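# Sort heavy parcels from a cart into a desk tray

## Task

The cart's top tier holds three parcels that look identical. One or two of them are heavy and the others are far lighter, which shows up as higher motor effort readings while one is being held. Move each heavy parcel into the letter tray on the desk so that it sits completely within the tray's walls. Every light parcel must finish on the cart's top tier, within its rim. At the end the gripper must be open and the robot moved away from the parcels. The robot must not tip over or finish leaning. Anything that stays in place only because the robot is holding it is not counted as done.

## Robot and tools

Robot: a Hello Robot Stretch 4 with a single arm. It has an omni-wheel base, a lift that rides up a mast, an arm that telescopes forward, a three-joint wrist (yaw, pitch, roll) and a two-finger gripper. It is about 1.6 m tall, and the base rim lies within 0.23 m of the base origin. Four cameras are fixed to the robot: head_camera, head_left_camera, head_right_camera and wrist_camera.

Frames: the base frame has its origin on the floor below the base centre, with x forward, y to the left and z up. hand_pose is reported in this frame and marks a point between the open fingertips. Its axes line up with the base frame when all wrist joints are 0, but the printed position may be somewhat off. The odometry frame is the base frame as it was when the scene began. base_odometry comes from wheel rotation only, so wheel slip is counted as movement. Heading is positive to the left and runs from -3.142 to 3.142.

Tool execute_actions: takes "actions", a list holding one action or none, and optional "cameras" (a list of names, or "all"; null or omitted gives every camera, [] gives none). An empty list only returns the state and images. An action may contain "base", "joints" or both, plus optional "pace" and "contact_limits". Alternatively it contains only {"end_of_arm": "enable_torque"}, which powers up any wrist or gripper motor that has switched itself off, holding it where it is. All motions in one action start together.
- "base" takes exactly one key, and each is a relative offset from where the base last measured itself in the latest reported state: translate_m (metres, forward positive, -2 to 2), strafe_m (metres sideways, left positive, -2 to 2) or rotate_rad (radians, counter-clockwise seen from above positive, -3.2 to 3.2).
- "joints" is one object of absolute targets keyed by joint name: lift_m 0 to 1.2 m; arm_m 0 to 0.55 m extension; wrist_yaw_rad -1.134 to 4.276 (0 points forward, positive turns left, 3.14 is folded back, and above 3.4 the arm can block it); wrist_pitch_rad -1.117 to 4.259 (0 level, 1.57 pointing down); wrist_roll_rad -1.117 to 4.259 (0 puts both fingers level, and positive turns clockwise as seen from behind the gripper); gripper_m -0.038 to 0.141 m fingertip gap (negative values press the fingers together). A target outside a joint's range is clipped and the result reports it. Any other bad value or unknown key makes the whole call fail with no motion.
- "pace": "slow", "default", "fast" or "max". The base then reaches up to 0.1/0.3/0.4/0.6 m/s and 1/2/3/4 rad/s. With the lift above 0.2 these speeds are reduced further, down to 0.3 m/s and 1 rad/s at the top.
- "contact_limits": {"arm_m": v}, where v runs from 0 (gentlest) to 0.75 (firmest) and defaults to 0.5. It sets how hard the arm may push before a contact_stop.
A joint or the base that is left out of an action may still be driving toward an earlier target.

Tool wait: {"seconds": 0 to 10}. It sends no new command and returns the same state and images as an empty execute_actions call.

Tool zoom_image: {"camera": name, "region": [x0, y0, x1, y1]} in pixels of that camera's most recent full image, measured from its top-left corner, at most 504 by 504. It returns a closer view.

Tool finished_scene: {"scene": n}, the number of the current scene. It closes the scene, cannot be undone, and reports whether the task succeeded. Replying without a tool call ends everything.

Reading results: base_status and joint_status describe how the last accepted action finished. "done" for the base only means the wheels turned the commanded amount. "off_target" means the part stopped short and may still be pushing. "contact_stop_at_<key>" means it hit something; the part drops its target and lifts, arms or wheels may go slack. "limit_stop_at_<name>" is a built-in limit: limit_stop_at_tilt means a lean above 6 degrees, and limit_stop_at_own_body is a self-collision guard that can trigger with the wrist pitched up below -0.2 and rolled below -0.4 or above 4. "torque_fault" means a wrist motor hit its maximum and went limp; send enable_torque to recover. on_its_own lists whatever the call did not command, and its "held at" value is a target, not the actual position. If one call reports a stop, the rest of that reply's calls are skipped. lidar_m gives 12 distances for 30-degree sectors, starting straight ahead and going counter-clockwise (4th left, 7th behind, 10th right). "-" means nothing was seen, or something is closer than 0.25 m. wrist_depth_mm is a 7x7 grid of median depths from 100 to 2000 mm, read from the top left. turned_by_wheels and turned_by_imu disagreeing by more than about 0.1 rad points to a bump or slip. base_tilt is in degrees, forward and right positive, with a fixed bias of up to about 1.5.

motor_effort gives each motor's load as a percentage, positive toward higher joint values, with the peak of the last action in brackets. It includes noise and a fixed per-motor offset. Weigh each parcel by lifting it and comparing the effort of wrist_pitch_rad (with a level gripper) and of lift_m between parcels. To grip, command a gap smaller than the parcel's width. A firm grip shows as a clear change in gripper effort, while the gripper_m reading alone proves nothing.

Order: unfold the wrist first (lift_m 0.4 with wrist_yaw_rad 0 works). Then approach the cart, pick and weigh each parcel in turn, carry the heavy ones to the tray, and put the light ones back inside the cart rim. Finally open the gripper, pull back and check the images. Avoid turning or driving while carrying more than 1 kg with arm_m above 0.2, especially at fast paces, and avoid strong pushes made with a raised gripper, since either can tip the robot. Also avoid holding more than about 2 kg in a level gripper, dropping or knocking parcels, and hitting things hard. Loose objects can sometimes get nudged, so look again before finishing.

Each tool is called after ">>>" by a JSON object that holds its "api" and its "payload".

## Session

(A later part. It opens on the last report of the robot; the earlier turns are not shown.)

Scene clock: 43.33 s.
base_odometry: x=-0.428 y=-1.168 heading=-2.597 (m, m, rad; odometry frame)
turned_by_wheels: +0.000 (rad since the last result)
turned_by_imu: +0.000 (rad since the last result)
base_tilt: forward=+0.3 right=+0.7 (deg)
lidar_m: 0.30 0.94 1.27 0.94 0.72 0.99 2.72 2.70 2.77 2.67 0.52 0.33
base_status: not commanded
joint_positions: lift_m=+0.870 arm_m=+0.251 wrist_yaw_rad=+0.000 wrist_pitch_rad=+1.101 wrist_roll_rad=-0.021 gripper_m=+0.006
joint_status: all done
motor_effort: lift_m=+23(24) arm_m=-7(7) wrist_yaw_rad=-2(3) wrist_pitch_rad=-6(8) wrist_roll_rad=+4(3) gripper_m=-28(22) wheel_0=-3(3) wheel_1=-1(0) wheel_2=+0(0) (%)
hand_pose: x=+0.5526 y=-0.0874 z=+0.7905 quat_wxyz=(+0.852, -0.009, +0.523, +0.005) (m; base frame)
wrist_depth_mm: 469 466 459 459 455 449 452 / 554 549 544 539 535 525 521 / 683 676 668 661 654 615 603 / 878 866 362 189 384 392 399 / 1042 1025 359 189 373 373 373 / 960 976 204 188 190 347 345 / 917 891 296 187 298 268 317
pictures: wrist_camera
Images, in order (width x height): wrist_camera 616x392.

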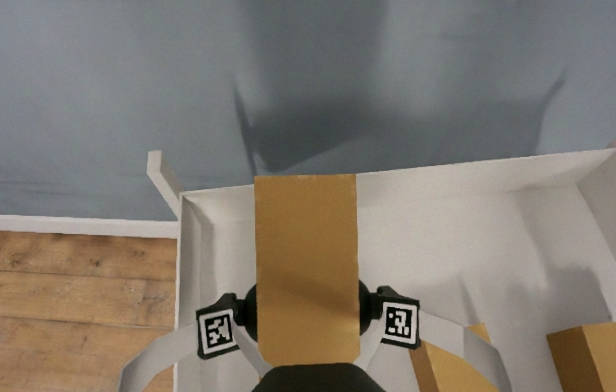

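Light. Put back (a bit further in), fetch the right one.

>>> {"api": "execute_actions", "payload": {"actions": [{"joints":{"lift_m":0.803,"wrist_pitch_rad":1.57,"arm_m":0.27}}], "cameras": []}}

>>> {"api": "execute_actions", "payload": {"actions": [{"joints":{"gripper_m":0.072}}], "cameras": []}}

>>> {"api": "execute_actions", "payload": {"actions": [{"joints":{"lift_m":0.86},"pace":"fast"}], "cameras": []}}

>>> {"api": "execute_actions", "payload": {"actions": [{"base":{"strafe_m":-0.252},"joints":{"wrist_roll_rad":-0.07,"arm_m":0.3},"pace":"fast"}], "cameras": ["wrist_camera"]}}

Scene clock: 45.10 s.
base_odometry: x=-0.428 y=-1.168 heading=-2.597 (m, m, rad; odometry frame)
turned_by_wheels: +0.000 (rad since the last result)
turned_by_imu: +0.001 (rad since the last result)
base_tilt: forward=+0.4 right=+0.6 (deg)
lidar_m: 0.32 0.93 1.28 0.96 0.71 1.00 2.69 2.75 2.76 2.69 0.51 0.34
base_status: not commanded
joint_positions: lift_m=+0.803 arm_m=+0.269 wrist_yaw_rad=+0.000 wrist_pitch_rad=+1.570 wrist_roll_rad=-0.021 gripper_m=+0.006
joint_status: all done
motor_effort: lift_m=+13(21) arm_m=+7(6) wrist_yaw_rad=-1(2) wrist_pitch_rad=-2(6) wrist_roll_rad=+3(4) gripper_m=-27(25) wheel_0=-2(3) wheel_1=+0(0) wheel_2=+0(0) (%)
hand_pose: x=+0.4399 y=-0.0874 z=+0.6931 quat_wxyz=(+0.707, -0.007, +0.707, +0.007) (m; base frame)
wrist_depth_mm: 866 256 258 258 260 262 263 / 904 249 256 257 259 260 262 / 891 239 255 257 257 208 260 / 904 250 254 190 256 206 207 / 878 238 253 189 256 210 206 / 891 878 204 188 190 216 206 / 878 212 250 187 254 204 256
pictures: none
No camera images: the call's "cameras" was empty. Leave "cameras" out to get every camera's image.

Scene clock: 46.57 s.
base_odometry: x=-0.428 y=-1.168 heading=-2.597 (m, m, rad; odometry frame)
turned_by_wheels: +0.000 (rad since the last result)
turned_by_imu: +0.000 (rad since the last result)
base_tilt: forward=+0.4 right=+0.7 (deg)
lidar_m: 0.31 0.95 1.29 0.97 0.72 1.00 2.71 2.71 2.75 2.69 0.47 0.35
base_status: not commanded
joint_positions: lift_m=+0.803 arm_m=+0.269 wrist_yaw_rad=+0.000 wrist_pitch_rad=+1.570 wrist_roll_rad=-0.021 gripper_m=+0.072
joint_status: all done
motor_effort: lift_m=+14(14) arm_m=+7(7) wrist_yaw_rad=-1(1) wrist_pitch_rad=-2(2) wrist_roll_rad=+4(3) gripper_m=-3(24) wheel_0=-3(3) wheel_1=+0(0) wheel_2=+0(0) (%)
hand_pose: x=+0.4399 y=-0.0874 z=+0.6931 quat_wxyz=(+0.707, -0.007, +0.707, +0.007) (m; base frame)
wrist_depth_mm: 866 256 257 259 260 262 264 / 904 250 257 257 259 260 262 / 891 238 255 256 258 208 260 / 891 251 254 204 257 208 207 / 891 238 254 204 256 210 206 / 878 891 243 203 215 219 206 / 891 891 251 147 255 254 257
pictures: none
No camera images: the call's "cameras" was empty. Leave "cameras" out to get every camera's image.

Scene clock: 47.53 s.
base_odometry: x=-0.428 y=-1.168 heading=-2.597 (m, m, rad; odometry frame)
turned_by_wheels: +0.000 (rad since the last result)
turned_by_imu: +0.000 (rad since the last result)
base_tilt: forward=+0.4 right=+0.7 (deg)
lidar_m: 0.33 0.95 1.28 0.95 0.71 1.02 2.71 2.74 2.76 2.69 0.49 0.35
base_status: not commanded
joint_positions: lift_m=+0.860 arm_m=+0.269 wrist_yaw_rad=+0.000 wrist_pitch_rad=+1.570 wrist_roll_rad=-0.021 gripper_m=+0.072
joint_status: all done
motor_effort: lift_m=+23(24) arm_m=+7(7) wrist_yaw_rad=-1(1) wrist_pitch_rad=-2(2) wrist_roll_rad=+3(4) gripper_m=-2(4) wheel_0=-3(3) wheel_1=+0(0) wheel_2=+0(0) (%)
hand_pose: x=+0.4399 y=-0.0874 z=+0.7493 quat_wxyz=(+0.707, -0.007, +0.707, +0.007) (m; base frame)
wrist_depth_mm: 878 854 314 317 317 319 320 / 960 960 312 314 317 317 319 / 946 960 312 314 315 317 319 / 946 946 309 259 312 263 317 / 946 946 309 259 312 262 315 / 946 931 242 258 215 262 315 / 946 946 306 147 309 298 300
pictures: none
No camera images: the call's "cameras" was empty. Leave "cameras" out to get every camera's image.

Scene clock: 49.43 s.
base_odometry: x=-0.558 y=-0.952 heading=-2.597 (m, m, rad; odometry frame)
turned_by_wheels: +0.000 (rad since the last result)
turned_by_imu: +0.000 (rad since the last result)
base_tilt: forward=+0.4 right=+0.7 (deg)
lidar_m: 0.33 0.35 1.34 1.02 0.97 1.38 2.64 2.73 2.47 2.42 1.16 0.37
base_status: done
joint_positions: lift_m=+0.860 arm_m=+0.299 wrist_yaw_rad=+0.000 wrist_pitch_rad=+1.570 wrist_roll_rad=-0.069 gripper_m=+0.072
joint_status: all done
motor_effort: lift_m=+23(23) arm_m=+7(8) wrist_yaw_rad=-2(1) wrist_pitch_rad=-1(3) wrist_roll_rad=+1(1) gripper_m=-4(3) wheel_0=+4(17) wheel_1=-2(15) wheel_2=+0(3) (%)
hand_pose: x=+0.4699 y=-0.0874 z=+0.7493 quat_wxyz=(+0.707, -0.025, +0.706, +0.025) (m; base frame)
wrist_depth_mm: 307 312 312 314 315 691 654 / 309 310 312 315 314 904 891 / 307 309 310 312 315 976 976 / 309 257 310 262 312 976 976 / 306 256 309 259 310 976 976 / 304 255 276 258 214 976 960 / 303 254 306 147 309 946 960
pictures: wrist_camera
Images, in order (width x height): wrist_camera 616x392.

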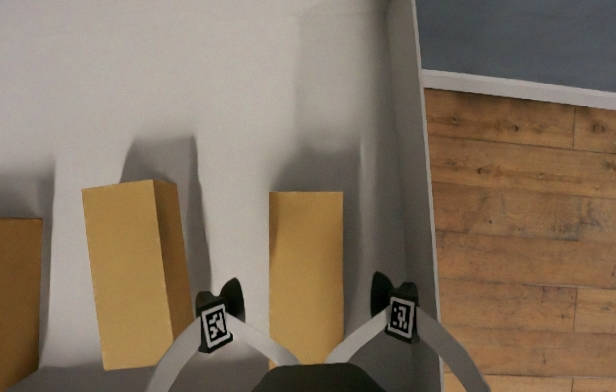

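>>> {"api": "execute_actions", "payload": {"actions": [{"joints":{"lift_m":0.802}}], "cameras": []}}

>>> {"api": "execute_actions", "payload": {"actions": [{"joints":{"gripper_m":0.0}}], "cameras": []}}

>>> {"api": "execute_actions", "payload": {"actions": [{"joints":{"lift_m":0.95},"pace":"fast"}], "cameras": []}}

>>> {"api": "execute_actions", "payload": {"actions": [{"base":{"rotate_rad":-1.7},"joints":{"lift_m":1.05,"arm_m":0.05,"wrist_roll_rad":0}}]}}

Scene clock: 51.20 s.
base_odometry: x=-0.558 y=-0.952 heading=-2.597 (m, m, rad; odometry frame)
turned_by_wheels: +0.000 (rad since the last result)
turned_by_imu: +0.001 (rad since the last result)
base_tilt: forward=+0.3 right=+0.7 (deg)
lidar_m: 0.33 0.35 1.33 0.99 0.96 1.39 2.64 2.74 2.46 2.42 1.15 0.36
base_status: not commanded
joint_positions: lift_m=+0.802 arm_m=+0.299 wrist_yaw_rad=+0.000 wrist_pitch_rad=+1.570 wrist_roll_rad=-0.069 gripper_m=+0.072
joint_status: all done
motor_effort: lift_m=+13(21) arm_m=+7(7) wrist_yaw_rad=-1(2) wrist_pitch_rad=-2(2) wrist_roll_rad=+0(1) gripper_m=+1(6) wheel_0=+4(4) wheel_1=-2(2) wheel_2=+0(0) (%)
hand_pose: x=+0.4700 y=-0.0874 z=+0.6921 quat_wxyz=(+0.707, -0.025, +0.706, +0.025) (m; base frame)
wrist_depth_mm: 254 255 256 258 259 661 654 / 253 254 256 257 257 842 854 / 252 254 255 255 257 917 917 / 200 224 253 204 256 917 917 / 200 213 253 202 255 917 917 / 200 203 251 202 215 904 931 / 199 199 250 147 253 904 917
pictures: none
No camera images: the call's "cameras" was empty. Leave "cameras" out to get every camera's image.

Scene clock: 52.70 s.
base_odometry: x=-0.558 y=-0.952 heading=-2.597 (m, m, rad; odometry frame)
turned_by_wheels: +0.000 (rad since the last result)
turned_by_imu: +0.000 (rad since the last result)
base_tilt: forward=+0.3 right=+0.7 (deg)
lidar_m: 0.33 0.36 1.35 1.02 0.95 1.40 2.61 2.73 2.46 2.40 1.16 0.36
base_status: not commanded
joint_positions: lift_m=+0.802 arm_m=+0.299 wrist_yaw_rad=+0.000 wrist_pitch_rad=+1.570 wrist_roll_rad=-0.069 gripper_m=+0.001
joint_status: all done
motor_effort: lift_m=+15(15) arm_m=+7(7) wrist_yaw_rad=-2(2) wrist_pitch_rad=-2(1) wrist_roll_rad=+0(0) gripper_m=-24(26) wheel_0=+4(4) wheel_1=-2(2) wheel_2=+0(0) (%)
hand_pose: x=+0.4699 y=-0.0874 z=+0.6920 quat_wxyz=(+0.707, -0.025, +0.706, +0.025) (m; base frame)
wrist_depth_mm: 252 253 255 256 256 654 654 / 252 253 254 255 257 842 866 / 251 252 254 255 256 931 917 / 199 222 253 189 255 904 917 / 198 212 252 187 254 917 917 / 198 203 202 187 188 917 917 / 198 198 249 186 252 196 904
pictures: none
No camera images: the call's "cameras" was empty. Leave "cameras" out to get every camera's image.

Scene clock: 54.07 s.
base_odometry: x=-0.558 y=-0.952 heading=-2.597 (m, m, rad; odometry frame)
turned_by_wheels: +0.000 (rad since the last result)
turned_by_imu: +0.000 (rad since the last result)
base_tilt: forward=+0.3 right=+0.7 (deg)
lidar_m: 0.34 0.34 1.35 1.01 0.96 1.39 2.63 2.74 2.45 2.43 1.16 0.35
base_status: not commanded
joint_positions: lift_m=+0.950 arm_m=+0.299 wrist_yaw_rad=+0.000 wrist_pitch_rad=+1.570 wrist_roll_rad=-0.069 gripper_m=+0.001
joint_status: all done
motor_effort: lift_m=+24(27) arm_m=+7(7) wrist_yaw_rad=-1(1) wrist_pitch_rad=-2(3) wrist_roll_rad=+0(0) gripper_m=-25(27) wheel_0=+4(4) wheel_1=-2(2) wheel_2=+0(0) (%)
hand_pose: x=+0.4699 y=-0.0874 z=+0.8392 quat_wxyz=(+0.707, -0.025, +0.706, +0.025) (m; base frame)
wrist_depth_mm: 788 732 683 392 640 691 661 / 397 397 402 402 854 946 891 / 397 399 399 402 1060 1060 1060 / 397 397 397 188 402 1042 1060 / 342 392 375 188 402 1042 1060 / 342 392 200 186 188 1042 1060 / 382 364 334 186 332 1060 1060
pictures: none
No camera images: the call's "cameras" was empty. Leave "cameras" out to get every camera's image.

Scene clock: 56.33 s.
base_odometry: x=-0.558 y=-0.952 heading=+1.987 (m, m, rad; odometry frame)
turned_by_wheels: -1.699 (rad since the last result)
turned_by_imu: -1.691 (rad since the last result)
base_tilt: forward=+0.3 right=+0.7 (deg)
lidar_m: 2.41 1.32 0.38 0.33 0.32 1.19 1.50 0.95 1.19 2.85 2.64 2.58
base_status: done
joint_positions: lift_m=+1.050 arm_m=+0.051 wrist_yaw_rad=+0.000 wrist_pitch_rad=+1.570 wrist_roll_rad=+0.000 gripper_m=+0.001
joint_status: all done
motor_effort: lift_m=+24(26) arm_m=-7(9) wrist_yaw_rad=-1(3) wrist_pitch_rad=-3(0) wrist_roll_rad=+4(6) gripper_m=-29(28) wheel_0=+5(13) wheel_1=+3(8) wheel_2=+3(7) (%)
hand_pose: x=+0.2223 y=-0.0874 z=+0.9393 quat_wxyz=(+0.707, +0.000, +0.707, +0.000) (m; base frame)
wrist_depth_mm: 1138 1138 1160 1160 1160 1182 1182 / 1138 1138 1160 1138 1160 1182 1182 / 1138 1138 1138 1138 1138 1160 1182 / 1118 1118 1138 189 1138 1160 1160 / 1118 1138 1138 187 1160 1138 1138 / 741 991 201 186 187 1160 1138 / 741 741 931 186 1138 1138 1160
pictures: head_camera, head_left_camera, head_right_camera, wrist_camera
Images, in order (width x height): head_camera 420x560, head_left_camera 420x672, head_right_camera 420x672, wrist_camera 616x392.

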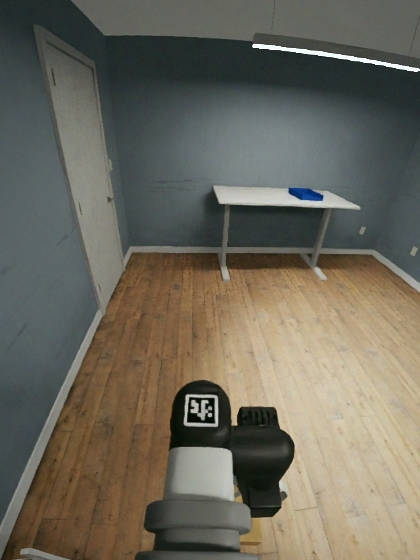

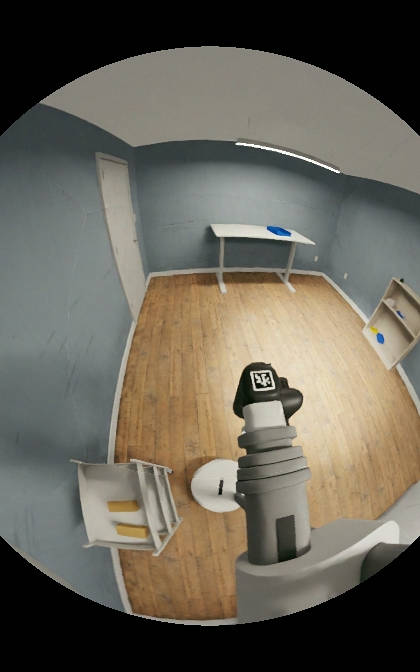

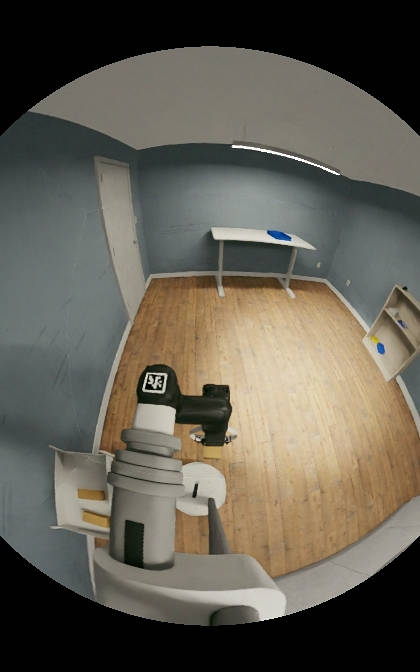

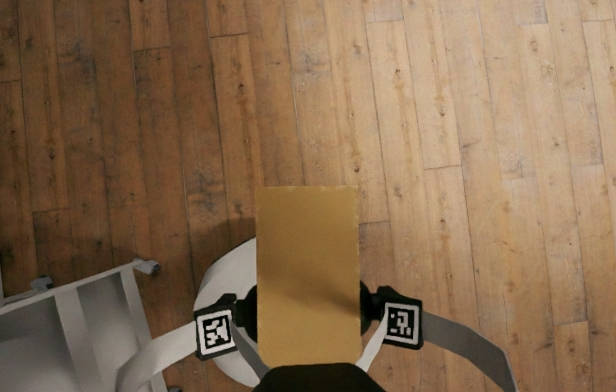

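>>> {"api": "execute_actions", "payload": {"actions": [{"base":{"rotate_rad":-0.28},"pace":"fast"}], "cameras": []}}

>>> {"api": "execute_actions", "payload": {"actions": [{"base":{"translate_m":1.9},"joints":{"lift_m":1.2},"pace":"fast"}]}}

Scene clock: 57.83 s.
base_odometry: x=-0.558 y=-0.952 heading=+1.708 (m, m, rad; odometry frame)
turned_by_wheels: -0.279 (rad since the last result)
turned_by_imu: -0.277 (rad since the last result)
base_tilt: forward=+0.4 right=+0.7 (deg)
lidar_m: 2.42 2.01 1.06 0.36 0.34 0.35 1.52 0.95 0.99 1.62 2.64 2.81
base_status: done
joint_positions: lift_m=+1.050 arm_m=+0.051 wrist_yaw_rad=+0.000 wrist_pitch_rad=+1.570 wrist_roll_rad=+0.000 gripper_m=+0.001
joint_status: not commanded
motor_effort: lift_m=+24(24) arm_m=-7(7) wrist_yaw_rad=-1(1) wrist_pitch_rad=-2(3) wrist_roll_rad=+3(3) gripper_m=-26(26) wheel_0=+7(8) wheel_1=+5(10) wheel_2=+3(12) (%)
hand_pose: x=+0.2223 y=-0.0874 z=+0.9393 quat_wxyz=(+0.707, +0.000, +0.707, +0.000) (m; base frame)
wrist_depth_mm: 1138 1182 1160 1160 1160 1182 1182 / 1138 1160 1138 1138 1160 1160 1182 / 1138 1138 1138 1160 1160 1182 1160 / 1118 1138 1138 189 1138 1160 1182 / 1118 1138 1118 187 1160 1160 1182 / 1118 1118 202 187 187 1160 1160 / 732 976 931 186 1138 1138 1160
pictures: none
No camera images: the call's "cameras" was empty. Leave "cameras" out to get every camera's image.

Scene clock: 64.83 s.
base_odometry: x=-0.819 y=+0.929 heading=+1.709 (m, m, rad; odometry frame)
turned_by_wheels: +0.001 (rad since the last result)
turned_by_imu: +0.010 (rad since the last result)
base_tilt: forward=+0.3 right=+0.6 (deg)
lidar_m: 0.62 0.61 0.68 1.49 1.49 1.68 1.89 2.69 2.71 1.94 2.20 0.75
base_status: done
joint_positions: lift_m=+1.200 arm_m=+0.051 wrist_yaw_rad=+0.000 wrist_pitch_rad=+1.570 wrist_roll_rad=+0.000 gripper_m=+0.001
joint_status: all done
motor_effort: lift_m=+24(26) arm_m=-7(6) wrist_yaw_rad=-1(2) wrist_pitch_rad=-2(3) wrist_roll_rad=+2(3) gripper_m=-28(26) wheel_0=+6(8) wheel_1=+4(12) wheel_2=-2(12) (%)
hand_pose: x=+0.2223 y=-0.0874 z=+1.0893 quat_wxyz=(+0.707, +0.000, +0.707, +0.000) (m; base frame)
wrist_depth_mm: 1281 1281 1308 1308 1336 1336 1308 / 1281 1255 1308 1281 1308 1308 1308 / 1281 1308 1281 1308 1308 1308 1336 / 1281 1281 1281 188 1308 1281 1308 / 1255 1281 1281 187 1308 1308 1281 / 1255 1281 202 186 188 1281 1336 / 1281 1255 1281 186 1281 1281 1281
pictures: head_camera, head_left_camera, head_right_camera, wrist_camera
Images, in order (width x height): head_camera 420x560, head_left_camera 420x672, head_right_camera 420x672, wrist_camera 616x392.

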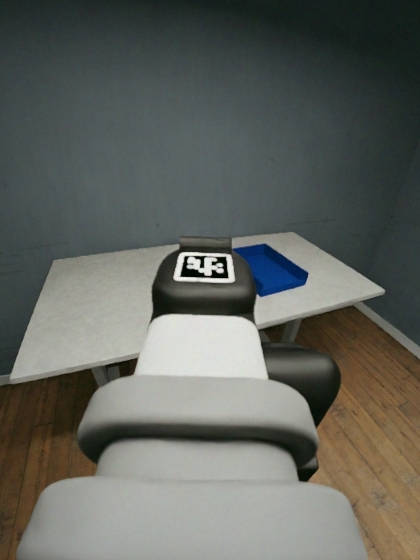

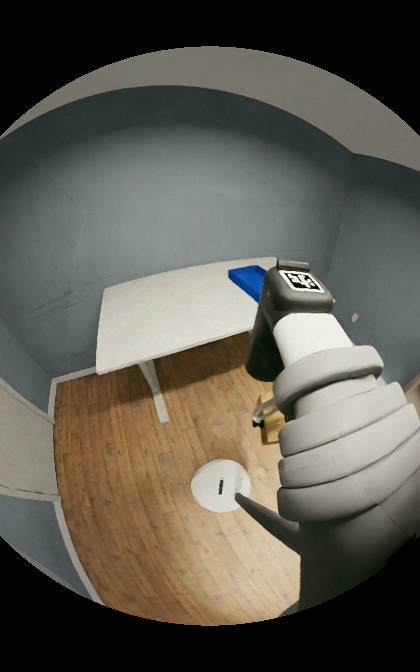

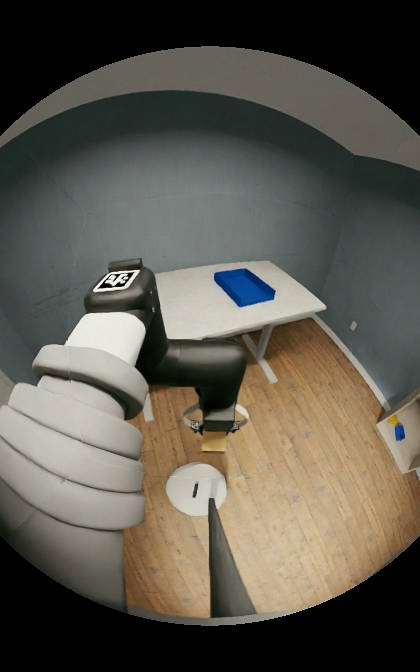

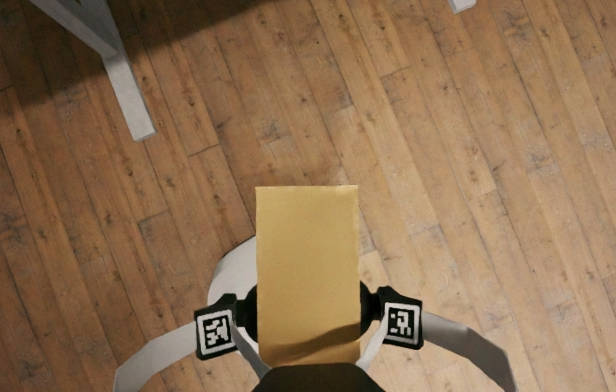

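>>> {"api": "execute_actions", "payload": {"actions": [{"base":{"translate_m":0.35},"joints":{"arm_m":0.3},"pace":"fast"}], "cameras": ["head_right_camera","wrist_camera"]}}

Scene clock: 68.63 s.
base_odometry: x=-0.867 y=+1.276 heading=+1.709 (m, m, rad; odometry frame)
turned_by_wheels: +0.000 (rad since the last result)
turned_by_imu: +0.003 (rad since the last result)
base_tilt: forward=+0.3 right=+0.7 (deg)
lidar_m: 0.28 0.27 0.32 0.53 1.60 1.82 2.26 3.02 2.19 1.92 0.71 0.37
base_status: done
joint_positions: lift_m=+1.200 arm_m=+0.299 wrist_yaw_rad=+0.000 wrist_pitch_rad=+1.570 wrist_roll_rad=+0.000 gripper_m=+0.001
joint_status: all done
motor_effort: lift_m=+24(24) arm_m=+6(8) wrist_yaw_rad=-2(1) wrist_pitch_rad=-1(5) wrist_roll_rad=+3(3) gripper_m=-27(28) wheel_0=+5(14) wheel_1=+2(6) wheel_2=-2(11) (%)
hand_pose: x=+0.4701 y=-0.0874 z=+1.0893 quat_wxyz=(+0.707, +0.000, +0.707, +0.000) (m; base frame)
wrist_depth_mm: 362 364 364 368 368 370 370 / 362 359 362 364 368 368 368 / 359 359 362 364 366 366 370 / 355 359 362 189 364 366 368 / 355 357 357 188 364 364 366 / 355 357 201 186 187 364 1308 / 353 353 355 186 1308 1281 1308
pictures: head_right_camera, wrist_camera
Images, in order (width x height): head_right_camera 420x672, wrist_camera 616x392.

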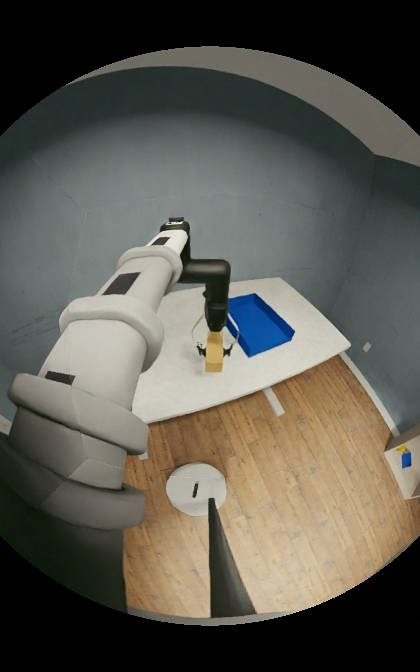

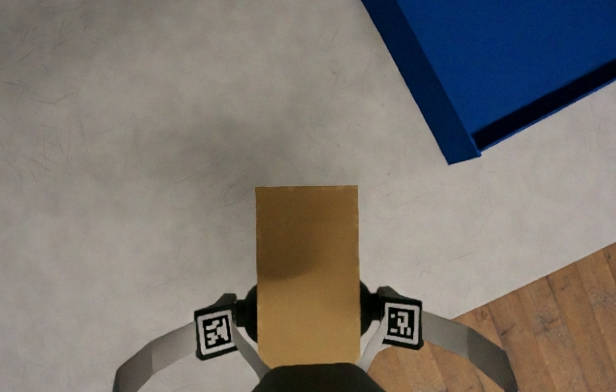

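>>> {"api": "execute_actions", "payload": {"actions": [{"base":{"strafe_m":-0.18},"joints":{"arm_m":0.545,"wrist_roll_rad":-0.5}}], "cameras": ["head_right_camera","wrist_camera"]}}

Scene clock: 70.93 s.
base_odometry: x=-0.689 y=+1.301 heading=+1.709 (m, m, rad; odometry frame)
turned_by_wheels: +0.000 (rad since the last result)
turned_by_imu: +0.000 (rad since the last result)
base_tilt: forward=+0.3 right=+0.7 (deg)
lidar_m: 0.34 0.33 0.40 0.66 1.75 1.99 2.35 2.97 1.99 1.73 0.86 0.43
base_status: done
joint_positions: lift_m=+1.200 arm_m=+0.544 wrist_yaw_rad=+0.000 wrist_pitch_rad=+1.570 wrist_roll_rad=-0.500 gripper_m=+0.001
joint_status: all done
motor_effort: lift_m=+24(24) arm_m=+7(7) wrist_yaw_rad=-2(2) wrist_pitch_rad=-2(3) wrist_roll_rad=+1(4) gripper_m=-27(28) wheel_0=+3(12) wheel_1=-4(8) wheel_2=+0(2) (%)
hand_pose: x=+0.7150 y=-0.0874 z=+1.0893 quat_wxyz=(+0.685, -0.175, +0.685, +0.175) (m; base frame)
wrist_depth_mm: 362 364 362 345 343 359 370 / 359 359 362 364 364 364 368 / 359 359 357 362 362 364 366 / 357 359 359 189 362 362 366 / 357 357 355 187 359 359 366 / 353 357 201 187 187 351 364 / 353 355 298 185 355 320 362
pictures: head_right_camera, wrist_camera
Images, in order (width x height): head_right_camera 420x672, wrist_camera 616x392.

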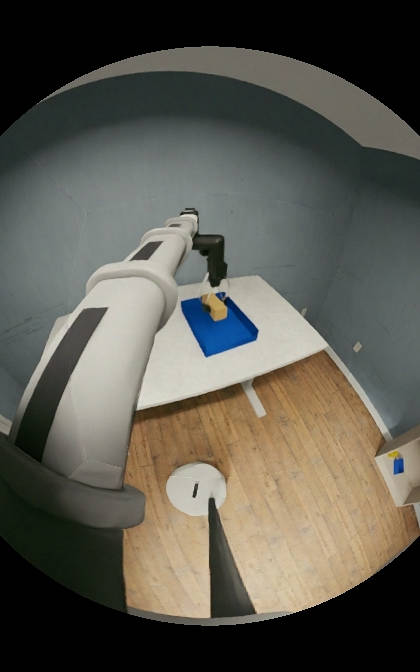

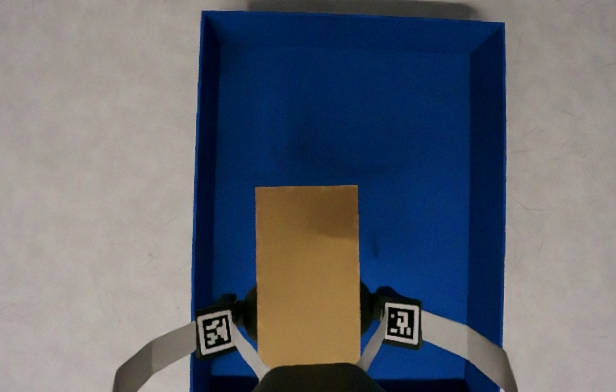

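>>> {"api": "execute_actions", "payload": {"actions": [{"base":{"translate_m":0.05},"joints":{"lift_m":1.097}}], "cameras": ["wrist_camera"]}}

>>> {"api": "execute_actions", "payload": {"actions": [{"joints":{"gripper_m":0.072}}], "cameras": []}}

>>> {"api": "execute_actions", "payload": {"actions": [{"joints":{"lift_m":1.2},"pace":"fast"}], "cameras": ["wrist_camera"]}}

>>> {"api": "execute_actions", "payload": {"actions": [{"base":{"translate_m":-0.2},"joints":{"arm_m":0.1},"pace":"max"}], "cameras": ["head_right_camera"]}}

Scene clock: 73.10 s.
base_odometry: x=-0.696 y=+1.350 heading=+1.710 (m, m, rad; odometry frame)
turned_by_wheels: +0.001 (rad since the last result)
turned_by_imu: +0.001 (rad since the last result)
base_tilt: forward=+0.4 right=+0.7 (deg)
lidar_m: 0.31 0.29 0.35 0.55 1.78 2.00 2.41 3.00 1.97 1.74 0.75 0.38
base_status: done
joint_positions: lift_m=+1.097 arm_m=+0.544 wrist_yaw_rad=+0.000 wrist_pitch_rad=+1.570 wrist_roll_rad=-0.500 gripper_m=+0.001
joint_status: all done
motor_effort: lift_m=+15(23) arm_m=+7(7) wrist_yaw_rad=-1(1) wrist_pitch_rad=-2(1) wrist_roll_rad=+0(1) gripper_m=-28(27) wheel_0=+6(5) wheel_1=+3(9) wheel_2=-1(11) (%)
hand_pose: x=+0.7150 y=-0.0874 z=+0.9870 quat_wxyz=(+0.685, -0.175, +0.685, +0.175) (m; base frame)
wrist_depth_mm: 260 230 230 229 224 223 216 / 259 238 258 260 262 263 222 / 258 241 258 259 259 262 222 / 258 244 257 189 258 260 220 / 256 245 256 187 258 259 219 / 255 247 201 187 187 258 216 / 255 196 253 186 256 232 213
pictures: wrist_camera
Images, in order (width x height): wrist_camera 616x392.

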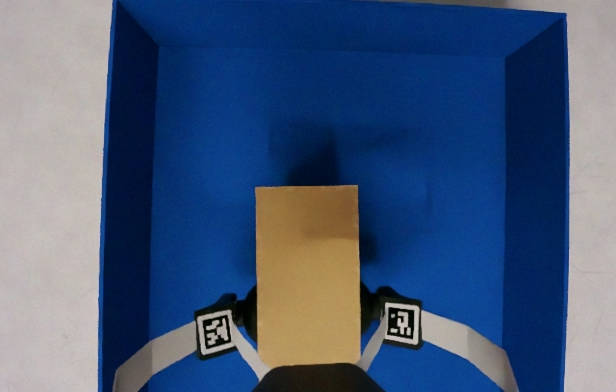

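Scene clock: 74.60 s.
base_odometry: x=-0.696 y=+1.350 heading=+1.710 (m, m, rad; odometry frame)
turned_by_wheels: +0.000 (rad since the last result)
turned_by_imu: +0.000 (rad since the last result)
base_tilt: forward=+0.4 right=+0.6 (deg)
lidar_m: 0.30 0.29 0.34 0.56 1.77 2.04 2.39 3.02 1.95 1.73 0.75 0.38
base_status: not commanded
joint_positions: lift_m=+1.097 arm_m=+0.544 wrist_yaw_rad=+0.000 wrist_pitch_rad=+1.570 wrist_roll_rad=-0.500 gripper_m=+0.072
joint_status: all done
motor_effort: lift_m=+15(15) arm_m=+7(6) wrist_yaw_rad=-2(2) wrist_pitch_rad=-2(1) wrist_roll_rad=+0(0) gripper_m=-3(26) wheel_0=+6(6) wheel_1=+3(3) wheel_2=-1(1) (%)
hand_pose: x=+0.7150 y=-0.0874 z=+0.9870 quat_wxyz=(+0.685, -0.175, +0.685, +0.175) (m; base frame)
wrist_depth_mm: 262 230 229 227 224 230 216 / 259 257 260 260 263 263 221 / 259 242 259 259 262 263 221 / 259 244 258 208 260 262 220 / 257 246 256 206 259 260 219 / 256 248 254 206 214 259 216 / 256 228 255 147 257 247 213
pictures: none
No camera images: the call's "cameras" was empty. Leave "cameras" out to get every camera's image.

Scene clock: 75.80 s.
base_odometry: x=-0.696 y=+1.350 heading=+1.710 (m, m, rad; odometry frame)
turned_by_wheels: +0.000 (rad since the last result)
turned_by_imu: +0.000 (rad since the last result)
base_tilt: forward=+0.3 right=+0.7 (deg)
lidar_m: 0.31 0.29 0.34 0.55 1.78 2.02 2.39 3.00 1.96 1.74 0.75 0.37
base_status: not commanded
joint_positions: lift_m=+1.200 arm_m=+0.544 wrist_yaw_rad=+0.000 wrist_pitch_rad=+1.570 wrist_roll_rad=-0.500 gripper_m=+0.072
joint_status: all done
motor_effort: lift_m=+23(24) arm_m=+6(6) wrist_yaw_rad=-2(2) wrist_pitch_rad=-2(2) wrist_roll_rad=+0(1) gripper_m=-5(4) wheel_0=+6(6) wheel_1=+3(3) wheel_2=-1(1) (%)
hand_pose: x=+0.7150 y=-0.0874 z=+1.0893 quat_wxyz=(+0.685, -0.175, +0.685, +0.175) (m; base frame)
wrist_depth_mm: 362 364 366 366 368 370 373 / 362 364 353 364 359 368 370 / 359 359 359 362 364 368 370 / 359 359 359 359 362 366 368 / 357 357 355 309 359 366 366 / 355 359 329 307 214 362 366 / 353 355 355 147 357 362 364
pictures: wrist_camera
Images, in order (width x height): wrist_camera 616x392.

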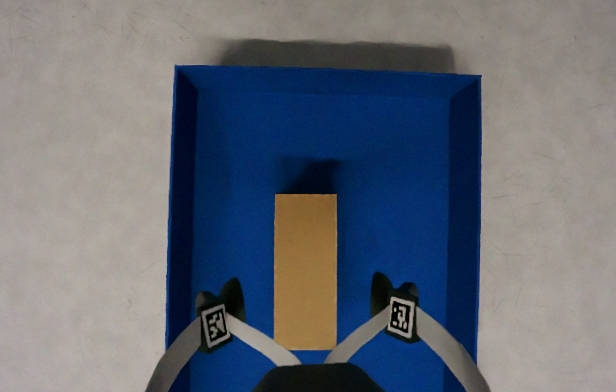

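Scene clock: 77.87 s.
base_odometry: x=-0.669 y=+1.152 heading=+1.709 (m, m, rad; odometry frame)
turned_by_wheels: -0.001 (rad since the last result)
turned_by_imu: -0.001 (rad since the last result)
base_tilt: forward=+0.3 right=+0.7 (deg)
lidar_m: 0.49 0.47 0.55 1.71 1.72 1.93 2.23 2.81 2.06 1.75 1.96 0.60
base_status: done
joint_positions: lift_m=+1.200 arm_m=+0.101 wrist_yaw_rad=+0.000 wrist_pitch_rad=+1.570 wrist_roll_rad=-0.500 gripper_m=+0.072
joint_status: all done
motor_effort: lift_m=+23(23) arm_m=-7(6) wrist_yaw_rad=+0(2) wrist_pitch_rad=-3(3) wrist_roll_rad=+1(0) gripper_m=-3(2) wheel_0=-6(13) wheel_1=-4(10) wheel_2=+1(12) (%)
hand_pose: x=+0.2722 y=-0.0874 z=+1.0893 quat_wxyz=(+0.685, -0.175, +0.685, +0.175) (m; base frame)
wrist_depth_mm: 1255 1308 1308 1308 1308 1281 1336 / 1281 1308 1308 1281 1308 1308 1336 / 1281 1255 1308 1281 1308 1308 1281 / 1281 1255 1281 1281 1308 1308 1308 / 1281 1281 1078 1308 1308 1308 1308 / 1255 1281 1078 1281 215 1308 1308 / 1255 1281 1060 147 1308 1308 1308
pictures: head_right_camera
Images, in order (width x height): head_right_camera 420x672.

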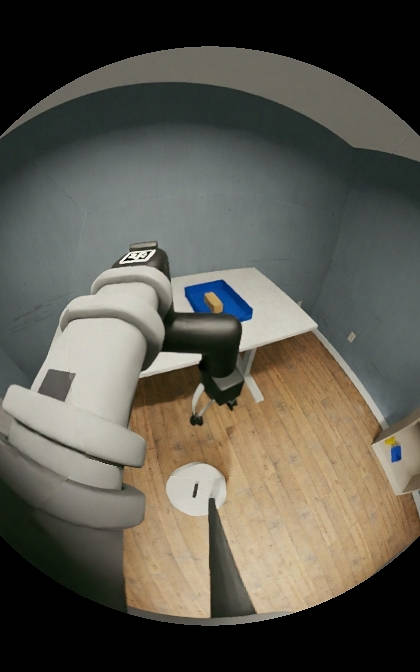

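>>> {"api": "finished_scene", "payload": {"scene": 1}}

The scene is finished: the task was done.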